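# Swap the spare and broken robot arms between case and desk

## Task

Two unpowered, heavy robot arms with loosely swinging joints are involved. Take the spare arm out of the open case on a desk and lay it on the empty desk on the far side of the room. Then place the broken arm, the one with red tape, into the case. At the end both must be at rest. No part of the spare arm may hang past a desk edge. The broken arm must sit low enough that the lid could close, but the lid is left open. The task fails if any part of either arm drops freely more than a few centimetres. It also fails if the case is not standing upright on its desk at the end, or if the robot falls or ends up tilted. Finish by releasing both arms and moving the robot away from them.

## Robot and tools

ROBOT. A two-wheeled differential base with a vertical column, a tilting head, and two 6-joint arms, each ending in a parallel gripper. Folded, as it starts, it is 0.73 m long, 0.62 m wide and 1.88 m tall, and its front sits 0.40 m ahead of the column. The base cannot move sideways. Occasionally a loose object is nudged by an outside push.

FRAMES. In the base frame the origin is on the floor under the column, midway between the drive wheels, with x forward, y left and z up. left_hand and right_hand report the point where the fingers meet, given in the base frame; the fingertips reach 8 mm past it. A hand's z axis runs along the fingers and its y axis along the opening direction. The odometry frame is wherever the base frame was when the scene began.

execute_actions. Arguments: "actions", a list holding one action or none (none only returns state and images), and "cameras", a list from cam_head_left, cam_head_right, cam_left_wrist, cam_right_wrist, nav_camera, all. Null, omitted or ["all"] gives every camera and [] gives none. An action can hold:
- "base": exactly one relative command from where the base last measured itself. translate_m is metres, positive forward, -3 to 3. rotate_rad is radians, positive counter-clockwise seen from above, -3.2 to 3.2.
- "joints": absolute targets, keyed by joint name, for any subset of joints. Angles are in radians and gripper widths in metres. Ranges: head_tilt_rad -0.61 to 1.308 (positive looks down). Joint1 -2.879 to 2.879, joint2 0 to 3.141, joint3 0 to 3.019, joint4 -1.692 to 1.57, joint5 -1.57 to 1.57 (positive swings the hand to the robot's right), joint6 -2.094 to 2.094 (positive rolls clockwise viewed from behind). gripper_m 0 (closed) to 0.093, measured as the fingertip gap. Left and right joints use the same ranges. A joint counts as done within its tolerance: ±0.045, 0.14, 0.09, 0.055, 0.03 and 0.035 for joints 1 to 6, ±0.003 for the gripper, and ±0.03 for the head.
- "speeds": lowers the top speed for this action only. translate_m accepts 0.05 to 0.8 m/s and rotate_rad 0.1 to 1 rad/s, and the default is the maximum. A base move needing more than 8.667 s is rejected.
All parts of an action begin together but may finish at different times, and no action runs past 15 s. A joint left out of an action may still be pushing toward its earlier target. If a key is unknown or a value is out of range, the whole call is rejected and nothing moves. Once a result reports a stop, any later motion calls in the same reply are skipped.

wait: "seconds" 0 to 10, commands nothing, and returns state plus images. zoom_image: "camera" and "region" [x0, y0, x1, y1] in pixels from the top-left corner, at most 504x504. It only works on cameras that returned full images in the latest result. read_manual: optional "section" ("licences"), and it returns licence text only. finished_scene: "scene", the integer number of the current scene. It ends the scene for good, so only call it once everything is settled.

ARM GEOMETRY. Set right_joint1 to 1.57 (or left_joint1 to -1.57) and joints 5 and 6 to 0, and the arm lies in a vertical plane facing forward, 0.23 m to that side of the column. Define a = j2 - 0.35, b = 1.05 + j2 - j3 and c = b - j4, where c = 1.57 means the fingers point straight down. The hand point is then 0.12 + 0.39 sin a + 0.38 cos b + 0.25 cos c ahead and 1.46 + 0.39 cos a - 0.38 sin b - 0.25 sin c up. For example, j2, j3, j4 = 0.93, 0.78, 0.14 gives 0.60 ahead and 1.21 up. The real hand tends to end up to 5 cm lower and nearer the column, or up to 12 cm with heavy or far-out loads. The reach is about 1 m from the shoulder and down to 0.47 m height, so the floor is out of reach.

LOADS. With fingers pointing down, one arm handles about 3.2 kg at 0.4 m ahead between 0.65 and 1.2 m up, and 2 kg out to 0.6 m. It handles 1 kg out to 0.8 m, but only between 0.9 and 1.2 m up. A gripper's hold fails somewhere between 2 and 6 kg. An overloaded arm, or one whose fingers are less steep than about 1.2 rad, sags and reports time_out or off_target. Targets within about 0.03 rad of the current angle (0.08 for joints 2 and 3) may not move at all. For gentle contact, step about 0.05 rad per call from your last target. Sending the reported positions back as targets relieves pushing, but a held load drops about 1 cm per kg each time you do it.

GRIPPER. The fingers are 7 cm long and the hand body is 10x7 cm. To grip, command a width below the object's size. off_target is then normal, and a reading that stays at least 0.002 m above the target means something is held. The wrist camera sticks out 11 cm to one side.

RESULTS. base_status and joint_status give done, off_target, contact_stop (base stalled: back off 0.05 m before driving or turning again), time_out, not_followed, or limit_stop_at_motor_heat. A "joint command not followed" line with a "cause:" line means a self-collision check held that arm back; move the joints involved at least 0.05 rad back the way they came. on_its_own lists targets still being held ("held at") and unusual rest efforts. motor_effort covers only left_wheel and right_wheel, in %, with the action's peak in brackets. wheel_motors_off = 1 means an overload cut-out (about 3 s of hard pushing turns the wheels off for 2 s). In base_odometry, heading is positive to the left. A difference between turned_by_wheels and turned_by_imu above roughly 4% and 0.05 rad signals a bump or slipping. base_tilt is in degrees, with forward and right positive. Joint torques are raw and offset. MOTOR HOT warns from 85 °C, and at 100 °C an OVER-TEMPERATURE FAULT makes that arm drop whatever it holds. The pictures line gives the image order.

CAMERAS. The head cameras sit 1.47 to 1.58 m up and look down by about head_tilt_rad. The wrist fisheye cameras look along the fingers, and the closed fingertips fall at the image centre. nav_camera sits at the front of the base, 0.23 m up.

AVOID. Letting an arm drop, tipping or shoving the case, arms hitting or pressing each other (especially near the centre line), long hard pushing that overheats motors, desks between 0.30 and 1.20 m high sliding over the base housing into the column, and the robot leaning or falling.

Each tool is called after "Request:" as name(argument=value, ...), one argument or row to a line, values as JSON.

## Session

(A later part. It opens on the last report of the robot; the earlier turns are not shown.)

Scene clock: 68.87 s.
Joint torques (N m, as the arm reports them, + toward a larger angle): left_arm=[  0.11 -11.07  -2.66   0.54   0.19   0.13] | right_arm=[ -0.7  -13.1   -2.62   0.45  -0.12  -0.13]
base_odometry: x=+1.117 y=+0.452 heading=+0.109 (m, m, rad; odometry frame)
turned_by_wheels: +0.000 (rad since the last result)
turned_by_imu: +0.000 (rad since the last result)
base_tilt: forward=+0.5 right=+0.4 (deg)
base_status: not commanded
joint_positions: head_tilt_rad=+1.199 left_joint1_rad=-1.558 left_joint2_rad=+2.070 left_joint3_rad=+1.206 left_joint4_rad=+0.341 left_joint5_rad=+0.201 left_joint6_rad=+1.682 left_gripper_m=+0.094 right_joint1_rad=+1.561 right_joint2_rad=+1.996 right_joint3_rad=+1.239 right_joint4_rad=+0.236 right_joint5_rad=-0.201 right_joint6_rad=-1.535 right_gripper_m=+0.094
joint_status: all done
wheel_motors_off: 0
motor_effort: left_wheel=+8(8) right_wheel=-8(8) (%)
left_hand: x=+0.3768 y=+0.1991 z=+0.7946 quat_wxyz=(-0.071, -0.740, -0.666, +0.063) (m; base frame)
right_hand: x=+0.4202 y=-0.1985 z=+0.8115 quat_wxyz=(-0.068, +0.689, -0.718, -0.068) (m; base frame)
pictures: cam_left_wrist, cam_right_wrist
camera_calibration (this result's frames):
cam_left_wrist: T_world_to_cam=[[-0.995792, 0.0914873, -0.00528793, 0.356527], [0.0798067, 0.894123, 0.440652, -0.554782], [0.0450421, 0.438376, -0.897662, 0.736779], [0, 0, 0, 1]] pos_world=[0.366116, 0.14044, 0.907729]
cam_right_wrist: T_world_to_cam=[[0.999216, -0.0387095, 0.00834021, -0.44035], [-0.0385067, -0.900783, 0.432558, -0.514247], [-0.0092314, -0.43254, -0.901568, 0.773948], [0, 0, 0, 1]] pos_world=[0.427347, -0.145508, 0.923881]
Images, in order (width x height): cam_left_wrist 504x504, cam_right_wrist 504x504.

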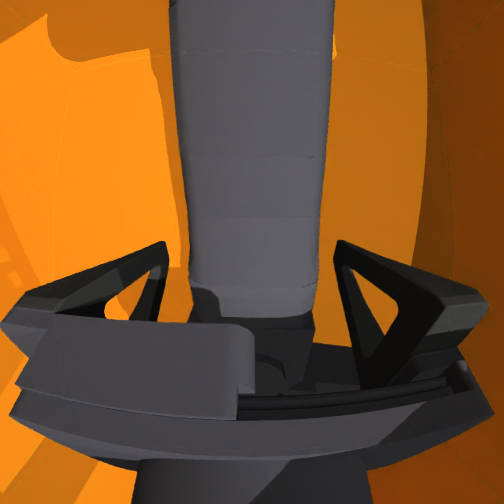

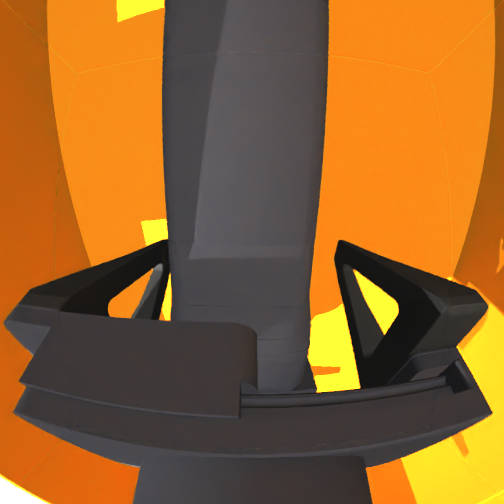

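Request:
execute_actions(
  actions=[
    {"joints":{"left_gripper_m":0.0,"right_gripper_m":0.0,"left_joint2_rad":2.1,"left_joint3_rad":1.22}},
  ],
  cameras=[],
)

Request:
execute_actions(
  actions=[
    {"joints":{"left_joint2_rad":1.98,"left_joint3_rad":1.14,"right_joint2_rad":1.92,"right_joint3_rad":1.18}},
  ],
  cameras=[],
)

Request:
execute_actions(
  actions=[
    {"joints":{"left_joint2_rad":1.87,"left_joint3_rad":1.06,"right_joint2_rad":1.82,"right_joint3_rad":1.12}},
  ],
  cameras=["cam_head_left","cam_left_wrist","cam_right_wrist"],
)

Scene clock: 75.50 s.
Joint torques (N m, as the arm reports them, + toward a larger angle): left_arm=[ -0.11 -10.46  -2.55   0.48   0.22   0.06] | right_arm=[ -1.35 -12.19  -2.11   0.58  -0.18  -0.01]
base_odometry: x=+1.117 y=+0.452 heading=+0.109 (m, m, rad; odometry frame)
turned_by_wheels: +0.000 (rad since the last result)
turned_by_imu: -0.001 (rad since the last result)
base_tilt: forward=+0.5 right=+0.4 (deg)
base_status: not commanded
joint_positions: head_tilt_rad=+1.199 left_joint1_rad=-1.558 left_joint2_rad=+2.084 left_joint3_rad=+1.219 left_joint4_rad=+0.341 left_joint5_rad=+0.201 left_joint6_rad=+1.690 left_gripper_m=+0.057 right_joint1_rad=+1.561 right_joint2_rad=+1.997 right_joint3_rad=+1.232 right_joint4_rad=+0.238 right_joint5_rad=-0.201 right_joint6_rad=-1.540 right_gripper_m=+0.056
joint_status: left_gripper_m off_target (ended at +0.057, target +0.000); right_gripper_m off_target (ended at +0.056, target +0.000); the others done
wheel_motors_off: 0
motor_effort: left_wheel=+8(9) right_wheel=-6(7) (%)
left_hand: x=+0.3754 y=+0.1992 z=+0.7894 quat_wxyz=(-0.071, -0.742, -0.663, +0.063) (m; base frame)
right_hand: x=+0.4156 y=-0.1985 z=+0.8118 quat_wxyz=(-0.066, +0.691, -0.716, -0.070) (m; base frame)
pictures: none
No camera images: the call's "cameras" was empty. Leave "cameras" out to get every camera's image.

Scene clock: 76.20 s.
Joint torques (N m, as the arm reports them, + toward a larger angle): left_arm=[  0.27 -19.92  -7.65   0.48   0.49   0.07] | right_arm=[ -0.66 -19.48  -6.94   0.29  -0.14  -0.09]
base_odometry: x=+1.117 y=+0.452 heading=+0.109 (m, m, rad; odometry frame)
turned_by_wheels: +0.000 (rad since the last result)
turned_by_imu: +0.000 (rad since the last result)
base_tilt: forward=+0.5 right=+0.4 (deg)
base_status: not commanded
joint_positions: head_tilt_rad=+1.199 left_joint1_rad=-1.559 left_joint2_rad=+2.077 left_joint3_rad=+1.212 left_joint4_rad=+0.341 left_joint5_rad=+0.194 left_joint6_rad=+1.688 left_gripper_m=+0.057 right_joint1_rad=+1.561 right_joint2_rad=+1.995 right_joint3_rad=+1.226 right_joint4_rad=+0.244 right_joint5_rad=-0.202 right_joint6_rad=-1.540 right_gripper_m=+0.056
joint_status: all done
wheel_motors_off: 0
motor_effort: left_wheel=+7(8) right_wheel=-7(6) (%)
left_hand: x=+0.3759 y=+0.1997 z=+0.7919 quat_wxyz=(-0.069, -0.742, -0.664, +0.061) (m; base frame)
right_hand: x=+0.4145 y=-0.1983 z=+0.8132 quat_wxyz=(-0.067, +0.691, -0.716, -0.070) (m; base frame)
pictures: none
No camera images: the call's "cameras" was empty. Leave "cameras" out to get every camera's image.

Scene clock: 77.13 s.
Joint torques (N m, as the arm reports them, + toward a larger angle): left_arm=[  0.02 -19.38  -5.08   0.63   0.91   0.03] | right_arm=[ -0.25 -21.47  -5.27   0.05   0.14   0.09]
base_odometry: x=+1.117 y=+0.452 heading=+0.109 (m, m, rad; odometry frame)
turned_by_wheels: +0.000 (rad since the last result)
turned_by_imu: +0.000 (rad since the last result)
base_tilt: forward=+0.5 right=+0.4 (deg)
base_status: not commanded
joint_positions: head_tilt_rad=+1.199 left_joint1_rad=-1.558 left_joint2_rad=+1.961 left_joint3_rad=+1.097 left_joint4_rad=+0.341 left_joint5_rad=+0.185 left_joint6_rad=+1.691 left_gripper_m=+0.056 right_joint1_rad=+1.561 right_joint2_rad=+1.908 right_joint3_rad=+1.153 right_joint4_rad=+0.249 right_joint5_rad=-0.210 right_joint6_rad=-1.550 right_gripper_m=+0.056
joint_status: all done
wheel_motors_off: 0
motor_effort: left_wheel=+9(10) right_wheel=-7(9) (%)
left_hand: x=+0.3816 y=+0.2016 z=+0.8360 quat_wxyz=(-0.066, -0.743, -0.663, +0.057) (m; base frame)
right_hand: x=+0.4254 y=-0.1968 z=+0.8453 quat_wxyz=(-0.077, +0.695, -0.712, -0.065) (m; base frame)
pictures: cam_head_left, cam_left_wrist, cam_right_wrist
camera_calibration (this result's frames):
cam_head_left: T_world_to_cam=[[0.000300926, -0.999966, -0.00830087, 0.0426681], [-0.965012, 0.00188613, -0.262197, 0.465138], [0.262204, 0.00808935, -0.964979, 1.39618], [0, 0, 0, 1]] pos_world=[0.0827667, 0.0304951, 1.4696]
cam_left_wrist: T_world_to_cam=[[-0.994966, 0.0999829, -0.0067234, 0.360463], [0.0859635, 0.886084, 0.455484, -0.588835], [0.051498, 0.452613, -0.890219, 0.761082], [0, 0, 0, 1]] pos_world=[0.370073, 0.141242, 0.948158]
cam_right_wrist: T_world_to_cam=[[0.999402, -0.0236787, 0.0252142, -0.457128], [-0.0321499, -0.904811, 0.424598, -0.523901], [0.0127602, -0.425154, -0.905031, 0.800188], [0, 0, 0, 1]] pos_world=[0.429801, -0.144653, 0.958168]
Images, in order (width x height): cam_head_left 896x504, cam_left_wrist 504x504, cam_right_wrist 504x504.

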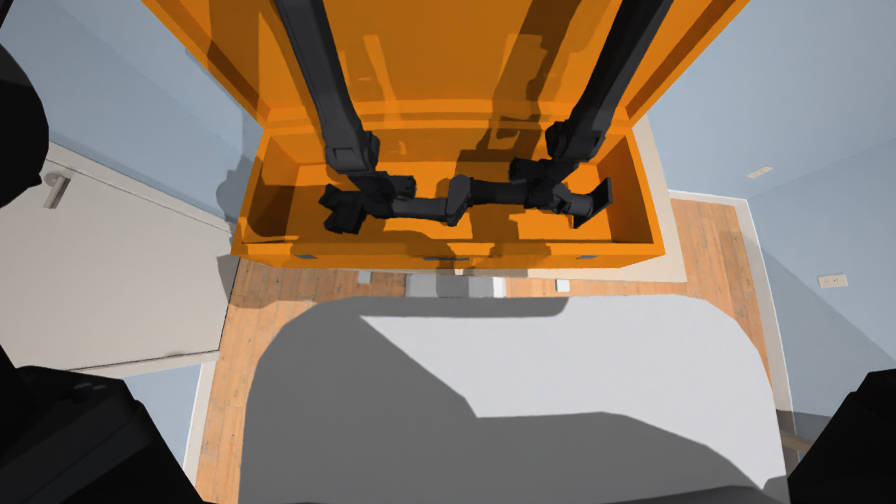

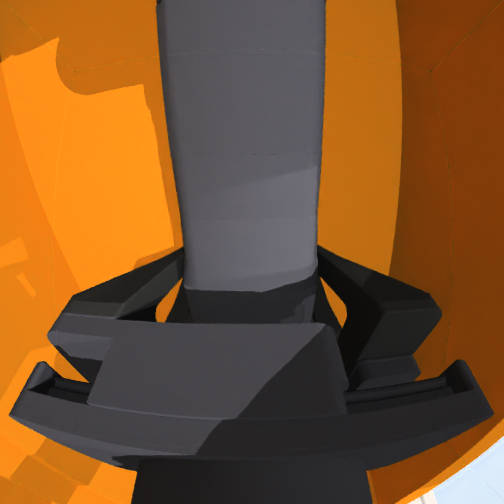

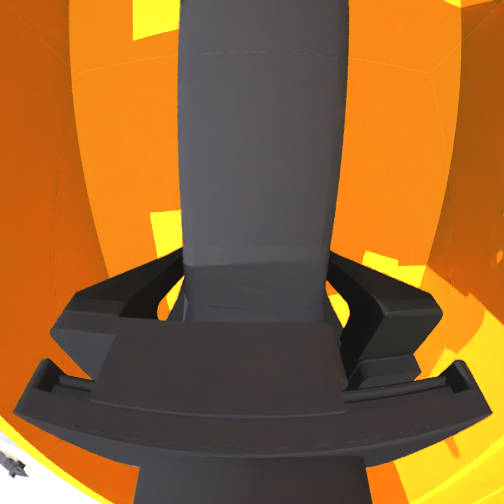

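Request:
execute_actions(
  actions=[
    {"joints":{"left_joint2_rad":1.78,"left_joint3_rad":0.98,"right_joint2_rad":1.74,"right_joint3_rad":1.05,"right_joint4_rad":0.22}},
  ],
  cameras=[],
)

Request:
execute_actions(
  actions=[
    {"joints":{"left_joint2_rad":1.69,"left_joint3_rad":0.91,"left_joint4_rad":0.33,"right_joint2_rad":1.66,"right_joint3_rad":0.99,"right_joint4_rad":0.2}},
  ],
  cameras=[],
)

Request:
execute_actions(
  actions=[
    {"joints":{"left_joint2_rad":1.6,"left_joint3_rad":0.84,"left_joint4_rad":0.3,"right_joint2_rad":1.57,"right_joint3_rad":0.93,"right_joint4_rad":0.18}},
  ],
  cameras=[],
)

Request:
execute_actions(
  actions=[
    {"joints":{"left_joint2_rad":1.5,"left_joint3_rad":0.78,"left_joint4_rad":0.27,"right_joint2_rad":1.48,"right_joint3_rad":0.87,"right_joint4_rad":0.15}},
  ],
  cameras=[],
)

Request:
execute_actions(
  actions=[
    {"joints":{"left_joint2_rad":1.37,"left_joint3_rad":0.71,"left_joint4_rad":0.21,"right_joint2_rad":1.35,"right_joint3_rad":0.8,"right_joint4_rad":0.1}},
  ],
  cameras=["cam_head_left"],
)

Request:
execute_actions(
  actions=[
    {"joints":{"left_joint2_rad":1.23,"left_joint3_rad":0.65,"left_joint4_rad":0.14,"right_joint2_rad":1.22,"right_joint3_rad":0.75,"right_joint4_rad":0.03}},
  ],
  cameras=[],
)

Request:
execute_actions(
  actions=[
    {"joints":{"left_joint2_rad":1.08,"left_joint3_rad":0.6,"left_joint4_rad":0.04,"right_joint2_rad":1.08,"right_joint3_rad":0.71,"right_joint4_rad":-0.06}},
  ],
  cameras=[],
)

Request:
execute_actions(
  actions=[
    {"joints":{"left_joint2_rad":0.9,"left_joint3_rad":0.57,"left_joint4_rad":-0.1,"right_joint2_rad":0.91,"right_joint3_rad":0.68,"right_joint4_rad":-0.19}},
  ],
  cameras=[],
)

Request:
execute_actions(
  actions=[
    {"joints":{"left_joint2_rad":0.72,"left_joint3_rad":0.56,"left_joint4_rad":-0.26,"right_joint2_rad":0.75,"right_joint3_rad":0.67,"right_joint4_rad":-0.34}},
  ],
  cameras=["cam_head_left","cam_head_right","cam_left_wrist","cam_right_wrist"],
)

Scene clock: 91.10 s.
Joint torques (N m, as the arm reports them, + toward a larger angle): left_arm=[ -0.14 -21.02  -5.84   0.55   0.82   0.11] | right_arm=[ -0.84 -20.92  -5.48  -0.5    0.07   0.1 ]
base_odometry: x=+1.117 y=+0.452 heading=+0.109 (m, m, rad; odometry frame)
turned_by_wheels: +0.000 (rad since the last result)
turned_by_imu: -0.001 (rad since the last result)
base_tilt: forward=+0.5 right=+0.3 (deg)
base_status: not commanded
joint_positions: head_tilt_rad=+1.199 left_joint1_rad=-1.558 left_joint2_rad=+1.887 left_joint3_rad=+1.028 left_joint4_rad=+0.341 left_joint5_rad=+0.187 left_joint6_rad=+1.686 left_gripper_m=+0.056 right_joint1_rad=+1.561 right_joint2_rad=+1.826 right_joint3_rad=+1.084 right_joint4_rad=+0.238 right_joint5_rad=-0.208 right_joint6_rad=-1.554 right_gripper_m=+0.056
joint_status: all done
wheel_motors_off: 0
motor_effort: left_wheel=+10(10) right_wheel=-7(9) (%)
left_hand: x=+0.3846 y=+0.2010 z=+0.8638 quat_wxyz=(-0.068, -0.742, -0.665, +0.056) (m; base frame)
right_hand: x=+0.4286 y=-0.1969 z=+0.8757 quat_wxyz=(-0.076, +0.697, -0.710, -0.064) (m; base frame)
pictures: none
No camera images: the call's "cameras" was empty. Leave "cameras" out to get every camera's image.

Scene clock: 91.93 s.
Joint torques (N m, as the arm reports them, + toward a larger angle): left_arm=[ -0.26 -21.13  -5.56   0.23   0.93   0.09] | right_arm=[ -0.73 -20.06  -5.08  -0.22   0.07   0.16]
base_odometry: x=+1.117 y=+0.452 heading=+0.109 (m, m, rad; odometry frame)
turned_by_wheels: +0.000 (rad since the last result)
turned_by_imu: +0.000 (rad since the last result)
base_tilt: forward=+0.5 right=+0.4 (deg)
base_status: not commanded
joint_positions: head_tilt_rad=+1.199 left_joint1_rad=-1.558 left_joint2_rad=+1.799 left_joint3_rad=+0.954 left_joint4_rad=+0.328 left_joint5_rad=+0.185 left_joint6_rad=+1.685 left_gripper_m=+0.056 right_joint1_rad=+1.561 right_joint2_rad=+1.746 right_joint3_rad=+1.023 right_joint4_rad=+0.218 right_joint5_rad=-0.208 right_joint6_rad=-1.556 right_gripper_m=+0.056
joint_status: all done
wheel_motors_off: 0
motor_effort: left_wheel=+7(10) right_wheel=-7(8) (%)
left_hand: x=+0.3875 y=+0.2012 z=+0.8958 quat_wxyz=(-0.068, -0.742, -0.665, +0.055) (m; base frame)
right_hand: x=+0.4315 y=-0.1966 z=+0.9047 quat_wxyz=(-0.076, +0.697, -0.710, -0.064) (m; base frame)
pictures: none
No camera images: the call's "cameras" was empty. Leave "cameras" out to get every camera's image.

Scene clock: 92.77 s.
Joint torques (N m, as the arm reports them, + toward a larger angle): left_arm=[ -0.11 -21.21  -5.51   0.19   0.93   0.12] | right_arm=[ -0.69 -21.16  -4.48  -0.11   0.01   0.11]
base_odometry: x=+1.117 y=+0.452 heading=+0.109 (m, m, rad; odometry frame)
turned_by_wheels: +0.000 (rad since the last result)
turned_by_imu: +0.000 (rad since the last result)
base_tilt: forward=+0.5 right=+0.3 (deg)
base_status: not commanded
joint_positions: head_tilt_rad=+1.199 left_joint1_rad=-1.557 left_joint2_rad=+1.710 left_joint3_rad=+0.886 left_joint4_rad=+0.302 left_joint5_rad=+0.185 left_joint6_rad=+1.685 left_gripper_m=+0.056 right_joint1_rad=+1.561 right_joint2_rad=+1.658 right_joint3_rad=+0.956 right_joint4_rad=+0.192 right_joint5_rad=-0.207 right_joint6_rad=-1.555 right_gripper_m=+0.056
joint_status: all done
wheel_motors_off: 0
motor_effort: left_wheel=+8(8) right_wheel=-8(8) (%)
left_hand: x=+0.3877 y=+0.2012 z=+0.9272 quat_wxyz=(-0.065, -0.741, -0.665, +0.057) (m; base frame)
right_hand: x=+0.4314 y=-0.1965 z=+0.9364 quat_wxyz=(-0.074, +0.697, -0.710, -0.066) (m; base frame)
pictures: none
No camera images: the call's "cameras" was empty. Leave "cameras" out to get every camera's image.

Scene clock: 93.70 s.
Joint torques (N m, as the arm reports them, + toward a larger angle): left_arm=[  0.34 -21.48  -5.03   0.11   0.97   0.1 ] | right_arm=[ -0.11 -20.17  -3.72  -0.02  -0.01   0.1 ]
base_odometry: x=+1.117 y=+0.452 heading=+0.109 (m, m, rad; odometry frame)
turned_by_wheels: +0.000 (rad since the last result)
turned_by_imu: +0.000 (rad since the last result)
base_tilt: forward=+0.5 right=+0.4 (deg)
base_status: not commanded
joint_positions: head_tilt_rad=+1.199 left_joint1_rad=-1.557 left_joint2_rad=+1.617 left_joint3_rad=+0.823 left_joint4_rad=+0.271 left_joint5_rad=+0.184 left_joint6_rad=+1.686 left_gripper_m=+0.056 right_joint1_rad=+1.561 right_joint2_rad=+1.567 right_joint3_rad=+0.893 right_joint4_rad=+0.162 right_joint5_rad=-0.205 right_joint6_rad=-1.554 right_gripper_m=+0.056
joint_status: all done
wheel_motors_off: 0
motor_effort: left_wheel=+9(9) right_wheel=-8(9) (%)
left_hand: x=+0.3897 y=+0.2009 z=+0.9586 quat_wxyz=(-0.065, -0.742, -0.665, +0.057) (m; base frame)
right_hand: x=+0.4313 y=-0.1965 z=+0.9680 quat_wxyz=(-0.073, +0.696, -0.711, -0.066) (m; base frame)
pictures: none
No camera images: the call's "cameras" was empty. Leave "cameras" out to get every camera's image.

Scene clock: 94.60 s.
Joint torques (N m, as the arm reports them, + toward a larger angle): left_arm=[ -0.05 -21.1   -3.94   0.15   0.98   0.11] | right_arm=[ -1.6  -19.37  -2.43   0.14  -0.05   0.11]
base_odometry: x=+1.117 y=+0.452 heading=+0.109 (m, m, rad; odometry frame)
turned_by_wheels: +0.000 (rad since the last result)
turned_by_imu: +0.000 (rad since the last result)
base_tilt: forward=+0.4 right=+0.4 (deg)
base_status: not commanded
joint_positions: head_tilt_rad=+1.199 left_joint1_rad=-1.557 left_joint2_rad=+1.479 left_joint3_rad=+0.743 left_joint4_rad=+0.211 left_joint5_rad=+0.183 left_joint6_rad=+1.685 left_gripper_m=+0.056 right_joint1_rad=+1.561 right_joint2_rad=+1.433 right_joint3_rad=+0.816 right_joint4_rad=+0.108 right_joint5_rad=-0.205 right_joint6_rad=-1.555 right_gripper_m=+0.056
joint_status: all done
wheel_motors_off: 0
motor_effort: left_wheel=+9(10) right_wheel=-5(8) (%)
left_hand: x=+0.3911 y=+0.2010 z=+1.0026 quat_wxyz=(-0.063, -0.741, -0.666, +0.058) (m; base frame)
right_hand: x=+0.4328 y=-0.1962 z=+1.0124 quat_wxyz=(-0.074, +0.697, -0.710, -0.064) (m; base frame)
pictures: cam_head_left
camera_calibration (this result's frames):
cam_head_left: T_world_to_cam=[[0.000300926, -0.999966, -0.00830087, 0.0426681], [-0.965012, 0.00188613, -0.262197, 0.465138], [0.262204, 0.00808935, -0.964979, 1.39618], [0, 0, 0, 1]] pos_world=[0.0827667, 0.0304951, 1.4696]
Images, in order (width x height): cam_head_left 896x504.

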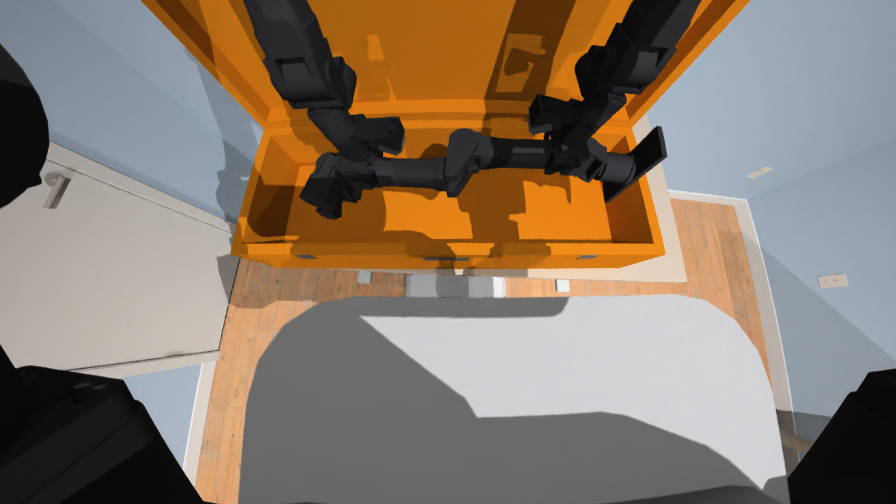

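Scene clock: 95.70 s.
Joint torques (N m, as the arm reports them, + toward a larger angle): left_arm=[ -0.57 -20.5   -2.9    0.2    1.     0.12] | right_arm=[  0.16 -18.93  -1.22   0.13  -0.03   0.17]
base_odometry: x=+1.117 y=+0.452 heading=+0.109 (m, m, rad; odometry frame)
turned_by_wheels: +0.000 (rad since the last result)
turned_by_imu: +0.000 (rad since the last result)
base_tilt: forward=+0.5 right=+0.4 (deg)
base_status: not commanded
joint_positions: head_tilt_rad=+1.199 left_joint1_rad=-1.555 left_joint2_rad=+1.338 left_joint3_rad=+0.674 left_joint4_rad=+0.141 left_joint5_rad=+0.183 left_joint6_rad=+1.683 left_gripper_m=+0.056 right_joint1_rad=+1.561 right_joint2_rad=+1.306 right_joint3_rad=+0.760 right_joint4_rad=+0.037 right_joint5_rad=-0.205 right_joint6_rad=-1.559 right_gripper_m=+0.056
joint_status: all done
wheel_motors_off: 0
motor_effort: left_wheel=+8(9) right_wheel=-8(9) (%)
left_hand: x=+0.3925 y=+0.2013 z=+1.0452 quat_wxyz=(-0.063, -0.740, -0.667, +0.056) (m; base frame)
right_hand: x=+0.4343 y=-0.1959 z=+1.0525 quat_wxyz=(-0.074, +0.698, -0.709, -0.064) (m; base frame)
pictures: none
No camera images: the call's "cameras" was empty. Leave "cameras" out to get every camera's image.

Scene clock: 96.80 s.
Joint torques (N m, as the arm reports them, + toward a larger angle): left_arm=[ -0.47 -19.26  -1.39   0.06   1.01   0.16] | right_arm=[ -0.45 -19.09   0.79   0.26  -0.07   0.19]
base_odometry: x=+1.117 y=+0.452 heading=+0.109 (m, m, rad; odometry frame)
turned_by_wheels: +0.000 (rad since the last result)
turned_by_imu: +0.000 (rad since the last result)
base_tilt: forward=+0.5 right=+0.4 (deg)
base_status: not commanded
joint_positions: head_tilt_rad=+1.199 left_joint1_rad=-1.554 left_joint2_rad=+1.183 left_joint3_rad=+0.611 left_joint4_rad=+0.044 left_joint5_rad=+0.183 left_joint6_rad=+1.678 left_gripper_m=+0.056 right_joint1_rad=+1.561 right_joint2_rad=+1.166 right_joint3_rad=+0.710 right_joint4_rad=-0.057 right_joint5_rad=-0.204 right_joint6_rad=-1.564 right_gripper_m=+0.056
joint_status: all done
wheel_motors_off: 0
motor_effort: left_wheel=+7(11) right_wheel=-8(7) (%)
left_hand: x=+0.3902 y=+0.2013 z=+1.0889 quat_wxyz=(-0.061, -0.738, -0.669, +0.058) (m; base frame)
right_hand: x=+0.4339 y=-0.1957 z=+1.0950 quat_wxyz=(-0.073, +0.700, -0.708, -0.065) (m; base frame)
pictures: none
No camera images: the call's "cameras" was empty. Leave "cameras" out to get every camera's image.

Scene clock: 97.90 s.
Joint torques (N m, as the arm reports them, + toward a larger angle): left_arm=[ -0.81 -17.88   0.92   0.     1.     0.19] | right_arm=[  0.4  -18.46   3.26   0.12  -0.14   0.24]
base_odometry: x=+1.117 y=+0.452 heading=+0.109 (m, m, rad; odometry frame)
turned_by_wheels: +0.000 (rad since the last result)
turned_by_imu: +0.000 (rad since the last result)
base_tilt: forward=+0.5 right=+0.4 (deg)
base_status: not commanded
joint_positions: head_tilt_rad=+1.199 left_joint1_rad=-1.554 left_joint2_rad=+0.998 left_joint3_rad=+0.564 left_joint4_rad=-0.098 left_joint5_rad=+0.183 left_joint6_rad=+1.676 left_gripper_m=+0.056 right_joint1_rad=+1.561 right_joint2_rad=+0.992 right_joint3_rad=+0.666 right_joint4_rad=-0.184 right_joint5_rad=-0.201 right_joint6_rad=-1.566 right_gripper_m=+0.056
joint_status: all done
wheel_motors_off: 0
motor_effort: left_wheel=+9(10) right_wheel=-7(8) (%)
left_hand: x=+0.3901 y=+0.2007 z=+1.1383 quat_wxyz=(-0.060, -0.737, -0.670, +0.059) (m; base frame)
right_hand: x=+0.4337 y=-0.1956 z=+1.1462 quat_wxyz=(-0.073, +0.701, -0.707, -0.063) (m; base frame)
pictures: none
No camera images: the call's "cameras" was empty. Leave "cameras" out to get every camera's image.

Scene clock: 98.90 s.
Joint torques (N m, as the arm reports them, + toward a larger angle): left_arm=[ -0.36 -16.66   3.43   0.09   0.99   0.22] | right_arm=[ -0.94 -17.06   6.03   0.14  -0.19   0.24]
base_odometry: x=+1.117 y=+0.452 heading=+0.109 (m, m, rad; odometry frame)
turned_by_wheels: +0.000 (rad since the last result)
turned_by_imu: +0.000 (rad since the last result)
base_tilt: forward=+0.5 right=+0.4 (deg)
base_status: not commanded
joint_positions: head_tilt_rad=+1.199 left_joint1_rad=-1.553 left_joint2_rad=+0.813 left_joint3_rad=+0.534 left_joint4_rad=-0.256 left_joint5_rad=+0.183 left_joint6_rad=+1.672 left_gripper_m=+0.056 right_joint1_rad=+1.560 right_joint2_rad=+0.827 right_joint3_rad=+0.642 right_joint4_rad=-0.332 right_joint5_rad=-0.200 right_joint6_rad=-1.570 right_gripper_m=+0.056
joint_status: all done
wheel_motors_off: 0
motor_effort: left_wheel=+8(9) right_wheel=-7(7) (%)
left_hand: x=+0.3867 y=+0.2003 z=+1.1856 quat_wxyz=(-0.058, -0.736, -0.672, +0.060) (m; base frame)
right_hand: x=+0.4304 y=-0.1957 z=+1.1944 quat_wxyz=(-0.070, +0.702, -0.706, -0.065) (m; base frame)
pictures: cam_head_left, cam_head_right, cam_left_wrist, cam_right_wrist
camera_calibration (this result's frames):
cam_head_left: T_world_to_cam=[[0.000300928, -0.999966, -0.00830087, 0.0426681], [-0.965012, 0.00188613, -0.262197, 0.465139], [0.262204, 0.00808935, -0.964979, 1.39618], [0, 0, 0, 1]] pos_world=[0.0827667, 0.0304951, 1.4696]
cam_head_right: T_world_to_cam=[[0.000547643, -0.999958, -0.00909832, -0.00562606], [-0.960624, 0.00200193, -0.277845, 0.487676], [0.277852, 0.00889223, -0.960583, 1.38925], [0, 0, 0, 1]] pos_world=[0.0824706, -0.0189556, 1.46994]
cam_left_wrist: T_world_to_cam=[[-0.996833, 0.078793, 0.0107496, 0.352314], [0.0748882, 0.884646, 0.460209, -0.748348], [0.0267517, 0.459557, -0.887745, 1.0779], [0, 0, 0, 1]] pos_world=[0.378405, 0.138909, 1.29751]
cam_right_wrist: T_world_to_cam=[[0.999818, -0.00497345, 0.0184225, -0.459359], [-0.01248, -0.900761, 0.434137, -0.689993], [0.0144351, -0.434288, -0.900659, 1.10883], [0, 0, 0, 1]] pos_world=[0.434658, -0.142254, 1.30669]
Images, in order (width x height): cam_head_left 896x504, cam_head_right 896x504, cam_left_wrist 504x504, cam_right_wrist 504x504.

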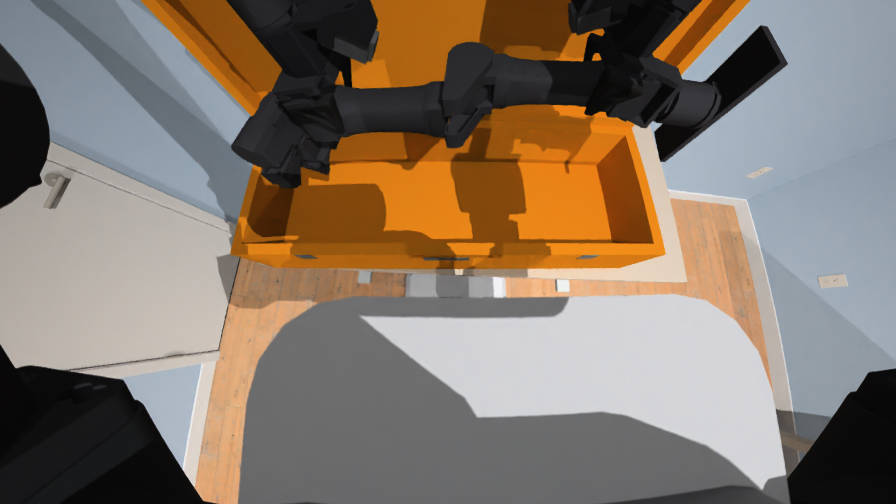

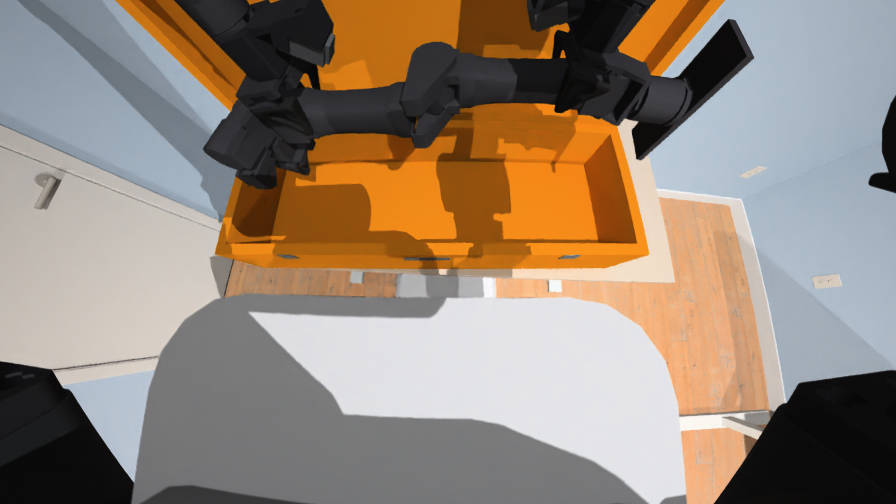

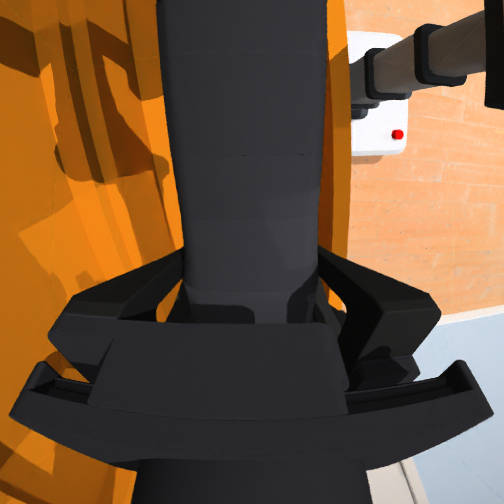

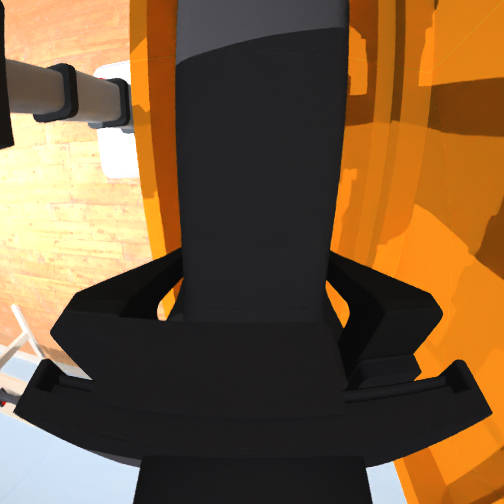

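Request:
execute_actions(
  actions=[
    {"base":{"translate_m":-1.3},"speeds":{"translate_m":0.25}},
  ],
  cameras=["cam_head_left"],
)

Request:
execute_actions(
  actions=[
    {"base":{"rotate_rad":3.14},"speeds":{"rotate_rad":0.45},"joints":{"head_tilt_rad":0.86}},
  ],
  cameras=["cam_head_left","nav_camera"],
)

Scene clock: 107.67 s.
Joint torques (N m, as the arm reports them, + toward a larger angle): left_arm=[ -0.5  -16.18   4.03  -0.01   1.01   0.26] | right_arm=[ -0.18 -15.94   7.16   0.16  -0.19   0.2 ]
base_odometry: x=-0.176 y=+0.311 heading=+0.109 (m, m, rad; odometry frame)
turned_by_wheels: +0.000 (rad since the last result)
turned_by_imu: +0.000 (rad since the last result)
base_tilt: forward=+0.5 right=+0.3 (deg)
base_status: done
joint_positions: head_tilt_rad=+1.199 left_joint1_rad=-1.552 left_joint2_rad=+0.814 left_joint3_rad=+0.521 left_joint4_rad=-0.258 left_joint5_rad=+0.183 left_joint6_rad=+1.671 left_gripper_m=+0.056 right_joint1_rad=+1.559 right_joint2_rad=+0.827 right_joint3_rad=+0.630 right_joint4_rad=-0.335 right_joint5_rad=-0.201 right_joint6_rad=-1.570 right_gripper_m=+0.056
joint_status: not commanded
wheel_motors_off: 0
motor_effort: left_wheel=-2(43) right_wheel=+2(66) (%)
left_hand: x=+0.3786 y=+0.2003 z=+1.1845 quat_wxyz=(-0.053, -0.735, -0.673, +0.066) (m; base frame)
right_hand: x=+0.4227 y=-0.1957 z=+1.1929 quat_wxyz=(-0.065, +0.701, -0.706, -0.070) (m; base frame)
pictures: cam_head_left
camera_calibration (this result's frames):
cam_head_left: T_world_to_cam=[[0.000299307, -0.999966, -0.00830093, 0.0426682], [-0.965064, 0.00188613, -0.262009, 0.464851], [0.262016, 0.00808935, -0.96503, 1.39627], [0, 0, 0, 1]] pos_world=[0.082753, 0.0304951, 1.46959]
Images, in order (width x height): cam_head_left 896x504.

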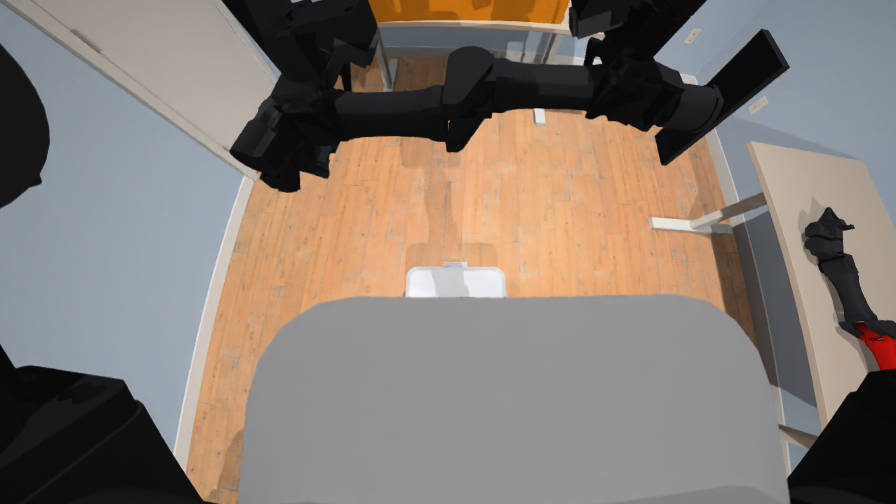

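Scene clock: 116.03 s.
Joint torques (N m, as the arm reports them, + toward a larger angle): left_arm=[ -0.62 -16.34   4.12   0.03   0.85   0.2 ] | right_arm=[  0.14 -16.74   6.91   0.31  -0.06   0.27]
base_odometry: x=-0.176 y=+0.311 heading=-3.038 (m, m, rad; odometry frame)
turned_by_wheels: +3.137 (rad since the last result)
turned_by_imu: +3.148 (rad since the last result)
base_tilt: forward=+0.5 right=+0.3 (deg)
base_status: done
joint_positions: head_tilt_rad=+0.875 left_joint1_rad=-1.552 left_joint2_rad=+0.814 left_joint3_rad=+0.522 left_joint4_rad=-0.258 left_joint5_rad=+0.186 left_joint6_rad=+1.673 left_gripper_m=+0.056 right_joint1_rad=+1.556 right_joint2_rad=+0.827 right_joint3_rad=+0.630 right_joint4_rad=-0.335 right_joint5_rad=-0.204 right_joint6_rad=-1.571 right_gripper_m=+0.057
joint_status: all done
wheel_motors_off: 0
motor_effort: left_wheel=-11(33) right_wheel=+9(51) (%)
left_hand: x=+0.3791 y=+0.1999 z=+1.1847 quat_wxyz=(-0.055, -0.735, -0.672, +0.066) (m; base frame)
right_hand: x=+0.4228 y=-0.1964 z=+1.1930 quat_wxyz=(-0.065, +0.701, -0.706, -0.070) (m; base frame)
pictures: cam_head_left, nav_camera
camera_calibration (this result's frames):
cam_head_left: T_world_to_cam=[[0.00292307, -0.999966, -0.007775, 0.0417271], [-0.831677, 0.00188613, -0.555257, 0.909783], [0.555252, 0.00808935, -0.831643, 1.17619], [0, 0, 0, 1]] pos_world=[0.103439, 0.0304951, 1.48366]
Images, in order (width x height): cam_head_left 896x504, nav_camera 896x504.

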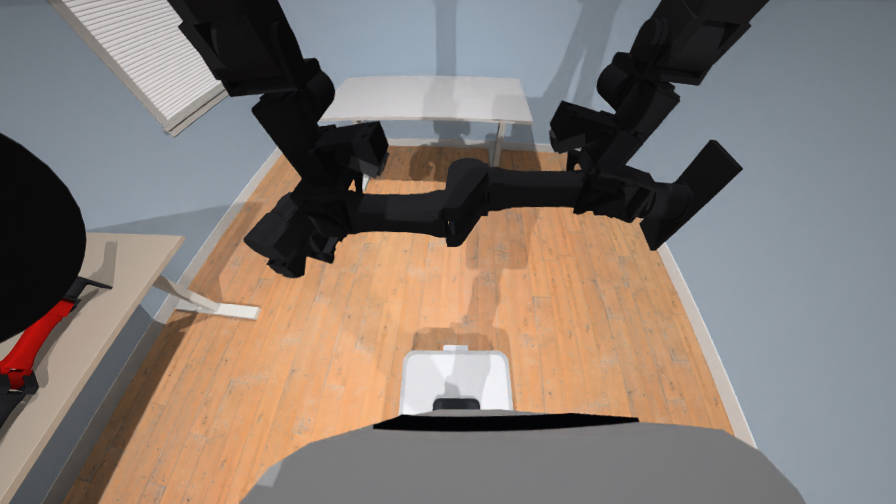

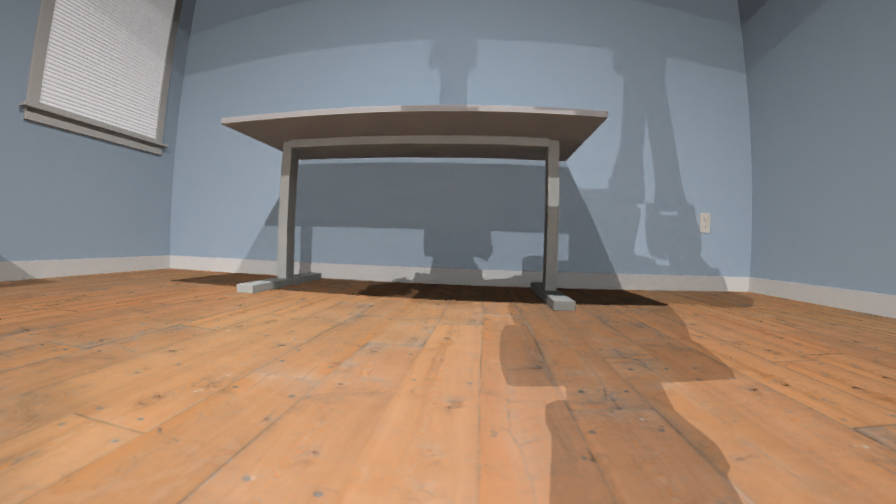

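Request:
execute_actions(
  actions=[
    {"base":{"rotate_rad":0.12},"speeds":{"rotate_rad":0.3}},
  ],
  cameras=[],
)

Request:
execute_actions(
  actions=[
    {"base":{"translate_m":1.35},"speeds":{"translate_m":0.3},"joints":{"head_tilt_rad":1.2,"left_joint2_rad":0.9,"left_joint3_rad":0.57,"left_joint4_rad":-0.1,"right_joint2_rad":0.91,"right_joint3_rad":0.68,"right_joint4_rad":-0.19}},
  ],
  cameras=[],
)

Request:
execute_actions(
  actions=[
    {"base":{"rotate_rad":-0.12},"speeds":{"rotate_rad":0.3},"joints":{"left_joint2_rad":1.08,"left_joint3_rad":0.6,"left_joint4_rad":0.04,"right_joint2_rad":1.08,"right_joint3_rad":0.71,"right_joint4_rad":-0.06}},
  ],
  cameras=["cam_head_left"],
)

Scene clock: 123.10 s.
Joint torques (N m, as the arm reports them, + toward a larger angle): left_arm=[ -0.68 -16.55   4.07   0.05   0.87   0.2 ] | right_arm=[  0.3  -16.44   7.08   0.24  -0.17   0.27]
base_odometry: x=-0.176 y=+0.311 heading=-2.921 (m, m, rad; odometry frame)
turned_by_wheels: +0.117 (rad since the last result)
turned_by_imu: +0.116 (rad since the last result)
base_tilt: forward=+0.5 right=+0.3 (deg)
base_status: done
joint_positions: head_tilt_rad=+0.875 left_joint1_rad=-1.552 left_joint2_rad=+0.814 left_joint3_rad=+0.522 left_joint4_rad=-0.258 left_joint5_rad=+0.186 left_joint6_rad=+1.673 left_gripper_m=+0.056 right_joint1_rad=+1.556 right_joint2_rad=+0.827 right_joint3_rad=+0.630 right_joint4_rad=-0.335 right_joint5_rad=-0.204 right_joint6_rad=-1.572 right_gripper_m=+0.057
joint_status: not commanded
wheel_motors_off: 0
motor_effort: left_wheel=-8(31) right_wheel=+9(27) (%)
left_hand: x=+0.3791 y=+0.1998 z=+1.1847 quat_wxyz=(-0.055, -0.736, -0.672, +0.066) (m; base frame)
right_hand: x=+0.4228 y=-0.1964 z=+1.1930 quat_wxyz=(-0.065, +0.701, -0.706, -0.070) (m; base frame)
pictures: none
No camera images: the call's "cameras" was empty. Leave "cameras" out to get every camera's image.

Scene clock: 128.73 s.
Joint torques (N m, as the arm reports them, + toward a larger angle): left_arm=[ -0.6  -18.59   0.68   0.27   0.81   0.15] | right_arm=[  0.24 -19.26   3.07  -0.03   0.06   0.25]
base_odometry: x=-1.493 y=+0.015 heading=-2.921 (m, m, rad; odometry frame)
turned_by_wheels: +0.000 (rad since the last result)
turned_by_imu: -0.002 (rad since the last result)
base_tilt: forward=+0.6 right=+0.4 (deg)
base_status: done
joint_positions: head_tilt_rad=+1.198 left_joint1_rad=-1.552 left_joint2_rad=+1.009 left_joint3_rad=+0.565 left_joint4_rad=-0.100 left_joint5_rad=+0.187 left_joint6_rad=+1.679 left_gripper_m=+0.056 right_joint1_rad=+1.556 right_joint2_rad=+1.006 right_joint3_rad=+0.665 right_joint4_rad=-0.181 right_joint5_rad=-0.208 right_joint6_rad=-1.567 right_gripper_m=+0.057
joint_status: all done
wheel_motors_off: 0
motor_effort: left_wheel=+1(44) right_wheel=+0(58) (%)
left_hand: x=+0.3862 y=+0.2005 z=+1.1355 quat_wxyz=(-0.057, -0.738, -0.670, +0.064) (m; base frame)
right_hand: x=+0.4298 y=-0.1964 z=+1.1421 quat_wxyz=(-0.070, +0.700, -0.707, -0.068) (m; base frame)
pictures: none
No camera images: the call's "cameras" was empty. Leave "cameras" out to get every camera's image.

Scene clock: 130.00 s.
Joint torques (N m, as the arm reports them, + toward a larger angle): left_arm=[ -0.41 -19.52  -1.31   0.41   0.93   0.14] | right_arm=[ -0.43 -19.12   1.18  -0.08   0.06   0.14]
base_odometry: x=-1.493 y=+0.015 heading=-3.038 (m, m, rad; odometry frame)
turned_by_wheels: -0.118 (rad since the last result)
turned_by_imu: -0.119 (rad since the last result)
base_tilt: forward=+0.6 right=+0.4 (deg)
base_status: done
joint_positions: head_tilt_rad=+1.198 left_joint1_rad=-1.556 left_joint2_rad=+1.187 left_joint3_rad=+0.609 left_joint4_rad=+0.037 left_joint5_rad=+0.185 left_joint6_rad=+1.681 left_gripper_m=+0.056 right_joint1_rad=+1.556 right_joint2_rad=+1.168 right_joint3_rad=+0.703 right_joint4_rad=-0.053 right_joint5_rad=-0.208 right_joint6_rad=-1.563 right_gripper_m=+0.057
joint_status: all done
wheel_motors_off: 0
motor_effort: left_wheel=+6(32) right_wheel=+0(49) (%)
left_hand: x=+0.3857 y=+0.1998 z=+1.0880 quat_wxyz=(-0.058, -0.739, -0.668, +0.064) (m; base frame)
right_hand: x=+0.4295 y=-0.1972 z=+1.0944 quat_wxyz=(-0.071, +0.699, -0.709, -0.067) (m; base frame)
pictures: cam_head_left
camera_calibration (this result's frames):
cam_head_left: T_world_to_cam=[[0.000304421, -0.999966, -0.00830075, 0.0426677], [-0.964902, 0.00188613, -0.262604, 0.465758], [0.26261, 0.00808935, -0.964868, 1.39599], [0, 0, 0, 1]] pos_world=[0.0827963, 0.0304951, 1.46961]
Images, in order (width x height): cam_head_left 896x504.

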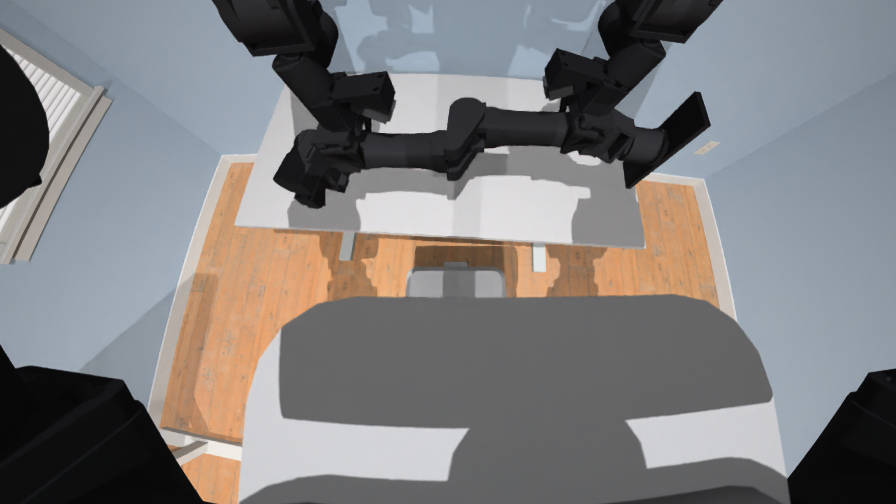

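Request:
execute_actions(
  actions=[
    {"base":{"translate_m":0.19},"speeds":{"translate_m":0.15},"joints":{"left_joint2_rad":1.23,"left_joint3_rad":0.65,"left_joint4_rad":0.14,"right_joint2_rad":1.22,"right_joint3_rad":0.75,"right_joint4_rad":0.03}},
  ],
  cameras=[],
)

Request:
execute_actions(
  actions=[
    {"joints":{"left_joint2_rad":1.36,"left_joint3_rad":0.71,"left_joint4_rad":0.21,"right_joint2_rad":1.35,"right_joint3_rad":0.8,"right_joint4_rad":0.1}},
  ],
  cameras=[],
)

Request:
execute_actions(
  actions=[
    {"joints":{"left_joint2_rad":1.48,"left_joint3_rad":0.78,"left_joint4_rad":0.27,"right_joint2_rad":1.48,"right_joint3_rad":0.87,"right_joint4_rad":0.15}},
  ],
  cameras=[],
)

Request:
execute_actions(
  actions=[
    {"joints":{"left_joint2_rad":1.58,"left_joint3_rad":0.84,"left_joint4_rad":0.3,"right_joint2_rad":1.57,"right_joint3_rad":0.93,"right_joint4_rad":0.18}},
  ],
  cameras=["cam_head_left"],
)

Request:
zoom_image(
  camera="cam_head_left",
  region=[250,120,500,300],
)

Scene clock: 137.63 s.
Joint torques (N m, as the arm reports them, + toward a larger angle): left_arm=[ -0.31 -20.51  -3.02   0.38   0.85   0.13] | right_arm=[  0.67 -19.89  -1.44   0.14   0.12   0.12]
base_odometry: x=-1.682 y=-0.004 heading=-3.039 (m, m, rad; odometry frame)
turned_by_wheels: -0.001 (rad since the last result)
turned_by_imu: -0.002 (rad since the last result)
base_tilt: forward=+0.5 right=+0.4 (deg)
base_status: done
joint_positions: head_tilt_rad=+1.198 left_joint1_rad=-1.557 left_joint2_rad=+1.338 left_joint3_rad=+0.677 left_joint4_rad=+0.134 left_joint5_rad=+0.186 left_joint6_rad=+1.683 left_gripper_m=+0.056 right_joint1_rad=+1.556 right_joint2_rad=+1.307 right_joint3_rad=+0.761 right_joint4_rad=+0.040 right_joint5_rad=-0.210 right_joint6_rad=-1.562 right_gripper_m=+0.057
joint_status: all done
wheel_motors_off: 0
motor_effort: left_wheel=-2(40) right_wheel=+1(49) (%)
left_hand: x=+0.3928 y=+0.2000 z=+1.0451 quat_wxyz=(-0.064, -0.740, -0.666, +0.059) (m; base frame)
right_hand: x=+0.4353 y=-0.1975 z=+1.0523 quat_wxyz=(-0.076, +0.698, -0.709, -0.063) (m; base frame)
pictures: none
No camera images: the call's "cameras" was empty. Leave "cameras" out to get every camera's image.

Scene clock: 138.70 s.
Joint torques (N m, as the arm reports them, + toward a larger angle): left_arm=[ -0.15 -20.35  -3.49   0.42   0.83   0.07] | right_arm=[ -0.18 -19.28  -2.04  -0.1    0.12   0.2 ]
base_odometry: x=-1.682 y=-0.004 heading=-3.039 (m, m, rad; odometry frame)
turned_by_wheels: +0.000 (rad since the last result)
turned_by_imu: +0.000 (rad since the last result)
base_tilt: forward=+0.5 right=+0.4 (deg)
base_status: not commanded
joint_positions: head_tilt_rad=+1.198 left_joint1_rad=-1.557 left_joint2_rad=+1.463 left_joint3_rad=+0.736 left_joint4_rad=+0.202 left_joint5_rad=+0.187 left_joint6_rad=+1.687 left_gripper_m=+0.056 right_joint1_rad=+1.556 right_joint2_rad=+1.426 right_joint3_rad=+0.813 right_joint4_rad=+0.111 right_joint5_rad=-0.210 right_joint6_rad=-1.557 right_gripper_m=+0.057
joint_status: all done
wheel_motors_off: 0
motor_effort: left_wheel=-2(4) right_wheel=+1(2) (%)
left_hand: x=+0.3923 y=+0.2001 z=+1.0076 quat_wxyz=(-0.065, -0.742, -0.665, +0.058) (m; base frame)
right_hand: x=+0.4347 y=-0.1978 z=+1.0149 quat_wxyz=(-0.077, +0.697, -0.710, -0.062) (m; base frame)
pictures: none
No camera images: the call's "cameras" was empty. Leave "cameras" out to get every camera's image.

Scene clock: 139.60 s.
Joint torques (N m, as the arm reports them, + toward a larger angle): left_arm=[ -0.14 -20.68  -4.04   0.71   0.84   0.06] | right_arm=[ -0.29 -18.86  -3.61  -0.02   0.2    0.13]
base_odometry: x=-1.682 y=-0.004 heading=-3.039 (m, m, rad; odometry frame)
turned_by_wheels: +0.000 (rad since the last result)
turned_by_imu: +0.000 (rad since the last result)
base_tilt: forward=+0.5 right=+0.4 (deg)
base_status: not commanded
joint_positions: head_tilt_rad=+1.198 left_joint1_rad=-1.558 left_joint2_rad=+1.585 left_joint3_rad=+0.814 left_joint4_rad=+0.257 left_joint5_rad=+0.186 left_joint6_rad=+1.689 left_gripper_m=+0.056 right_joint1_rad=+1.556 right_joint2_rad=+1.552 right_joint3_rad=+0.892 right_joint4_rad=+0.165 right_joint5_rad=-0.211 right_joint6_rad=-1.557 right_gripper_m=+0.057
joint_status: all done
wheel_motors_off: 0
motor_effort: left_wheel=-1(4) right_wheel=+3(4) (%)
left_hand: x=+0.3962 y=+0.2001 z=+0.9680 quat_wxyz=(-0.069, -0.743, -0.664, +0.055) (m; base frame)
right_hand: x=+0.4385 y=-0.1982 z=+0.9727 quat_wxyz=(-0.080, +0.697, -0.710, -0.060) (m; base frame)
pictures: none
No camera images: the call's "cameras" was empty. Leave "cameras" out to get every camera's image.

Scene clock: 140.43 s.
Joint torques (N m, as the arm reports them, + toward a larger angle): left_arm=[  0.02 -20.94  -5.27   0.72   0.86   0.08] | right_arm=[  0.17 -19.56  -3.72  -0.04   0.16   0.13]
base_odometry: x=-1.682 y=-0.004 heading=-3.039 (m, m, rad; odometry frame)
turned_by_wheels: +0.000 (rad since the last result)
turned_by_imu: +0.000 (rad since the last result)
base_tilt: forward=+0.5 right=+0.4 (deg)
base_status: not commanded
joint_positions: head_tilt_rad=+1.198 left_joint1_rad=-1.559 left_joint2_rad=+1.684 left_joint3_rad=+0.882 left_joint4_rad=+0.285 left_joint5_rad=+0.187 left_joint6_rad=+1.686 left_gripper_m=+0.056 right_joint1_rad=+1.556 right_joint2_rad=+1.641 right_joint3_rad=+0.954 right_joint4_rad=+0.191 right_joint5_rad=-0.212 right_joint6_rad=-1.558 right_gripper_m=+0.057
joint_status: all done
wheel_motors_off: 0
motor_effort: left_wheel=-2(5) right_wheel=+2(4) (%)
left_hand: x=+0.3950 y=+0.1999 z=+0.9347 quat_wxyz=(-0.068, -0.742, -0.664, +0.056) (m; base frame)
right_hand: x=+0.4385 y=-0.1985 z=+0.9418 quat_wxyz=(-0.080, +0.697, -0.710, -0.061) (m; base frame)
pictures: cam_head_left
camera_calibration (this result's frames):
cam_head_left: T_world_to_cam=[[0.000301488, -0.999966, -0.00830085, 0.042668], [-0.964995, 0.00188613, -0.262263, 0.465238], [0.262269, 0.00808935, -0.964961, 1.39615], [0, 0, 0, 1]] pos_world=[0.0827715, 0.0304951, 1.4696]
Images, in order (width x height): cam_head_left 896x504.

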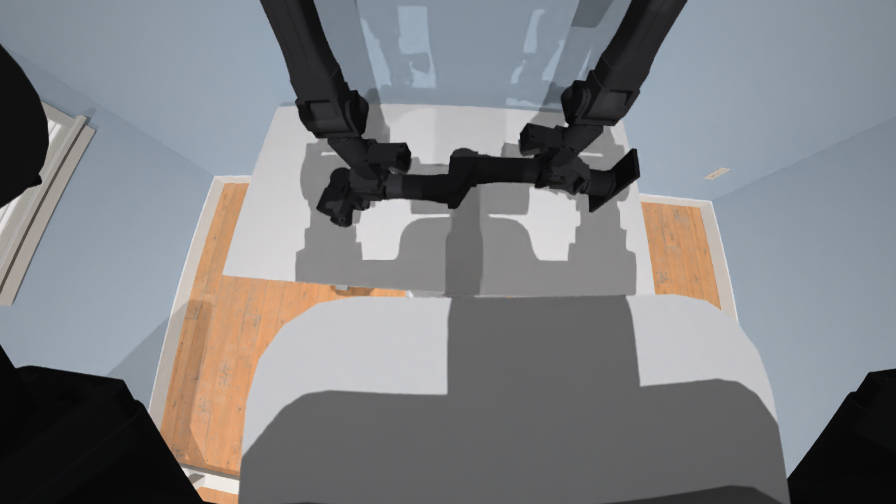

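Region (250, 120, 500, 300) of cam_head_left's 896x504 image, scaled by 2.016, with more detail than that image has; it fills the top 363 rows of this view, and the rest is white.

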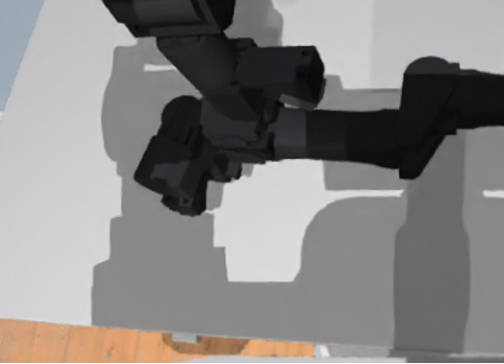

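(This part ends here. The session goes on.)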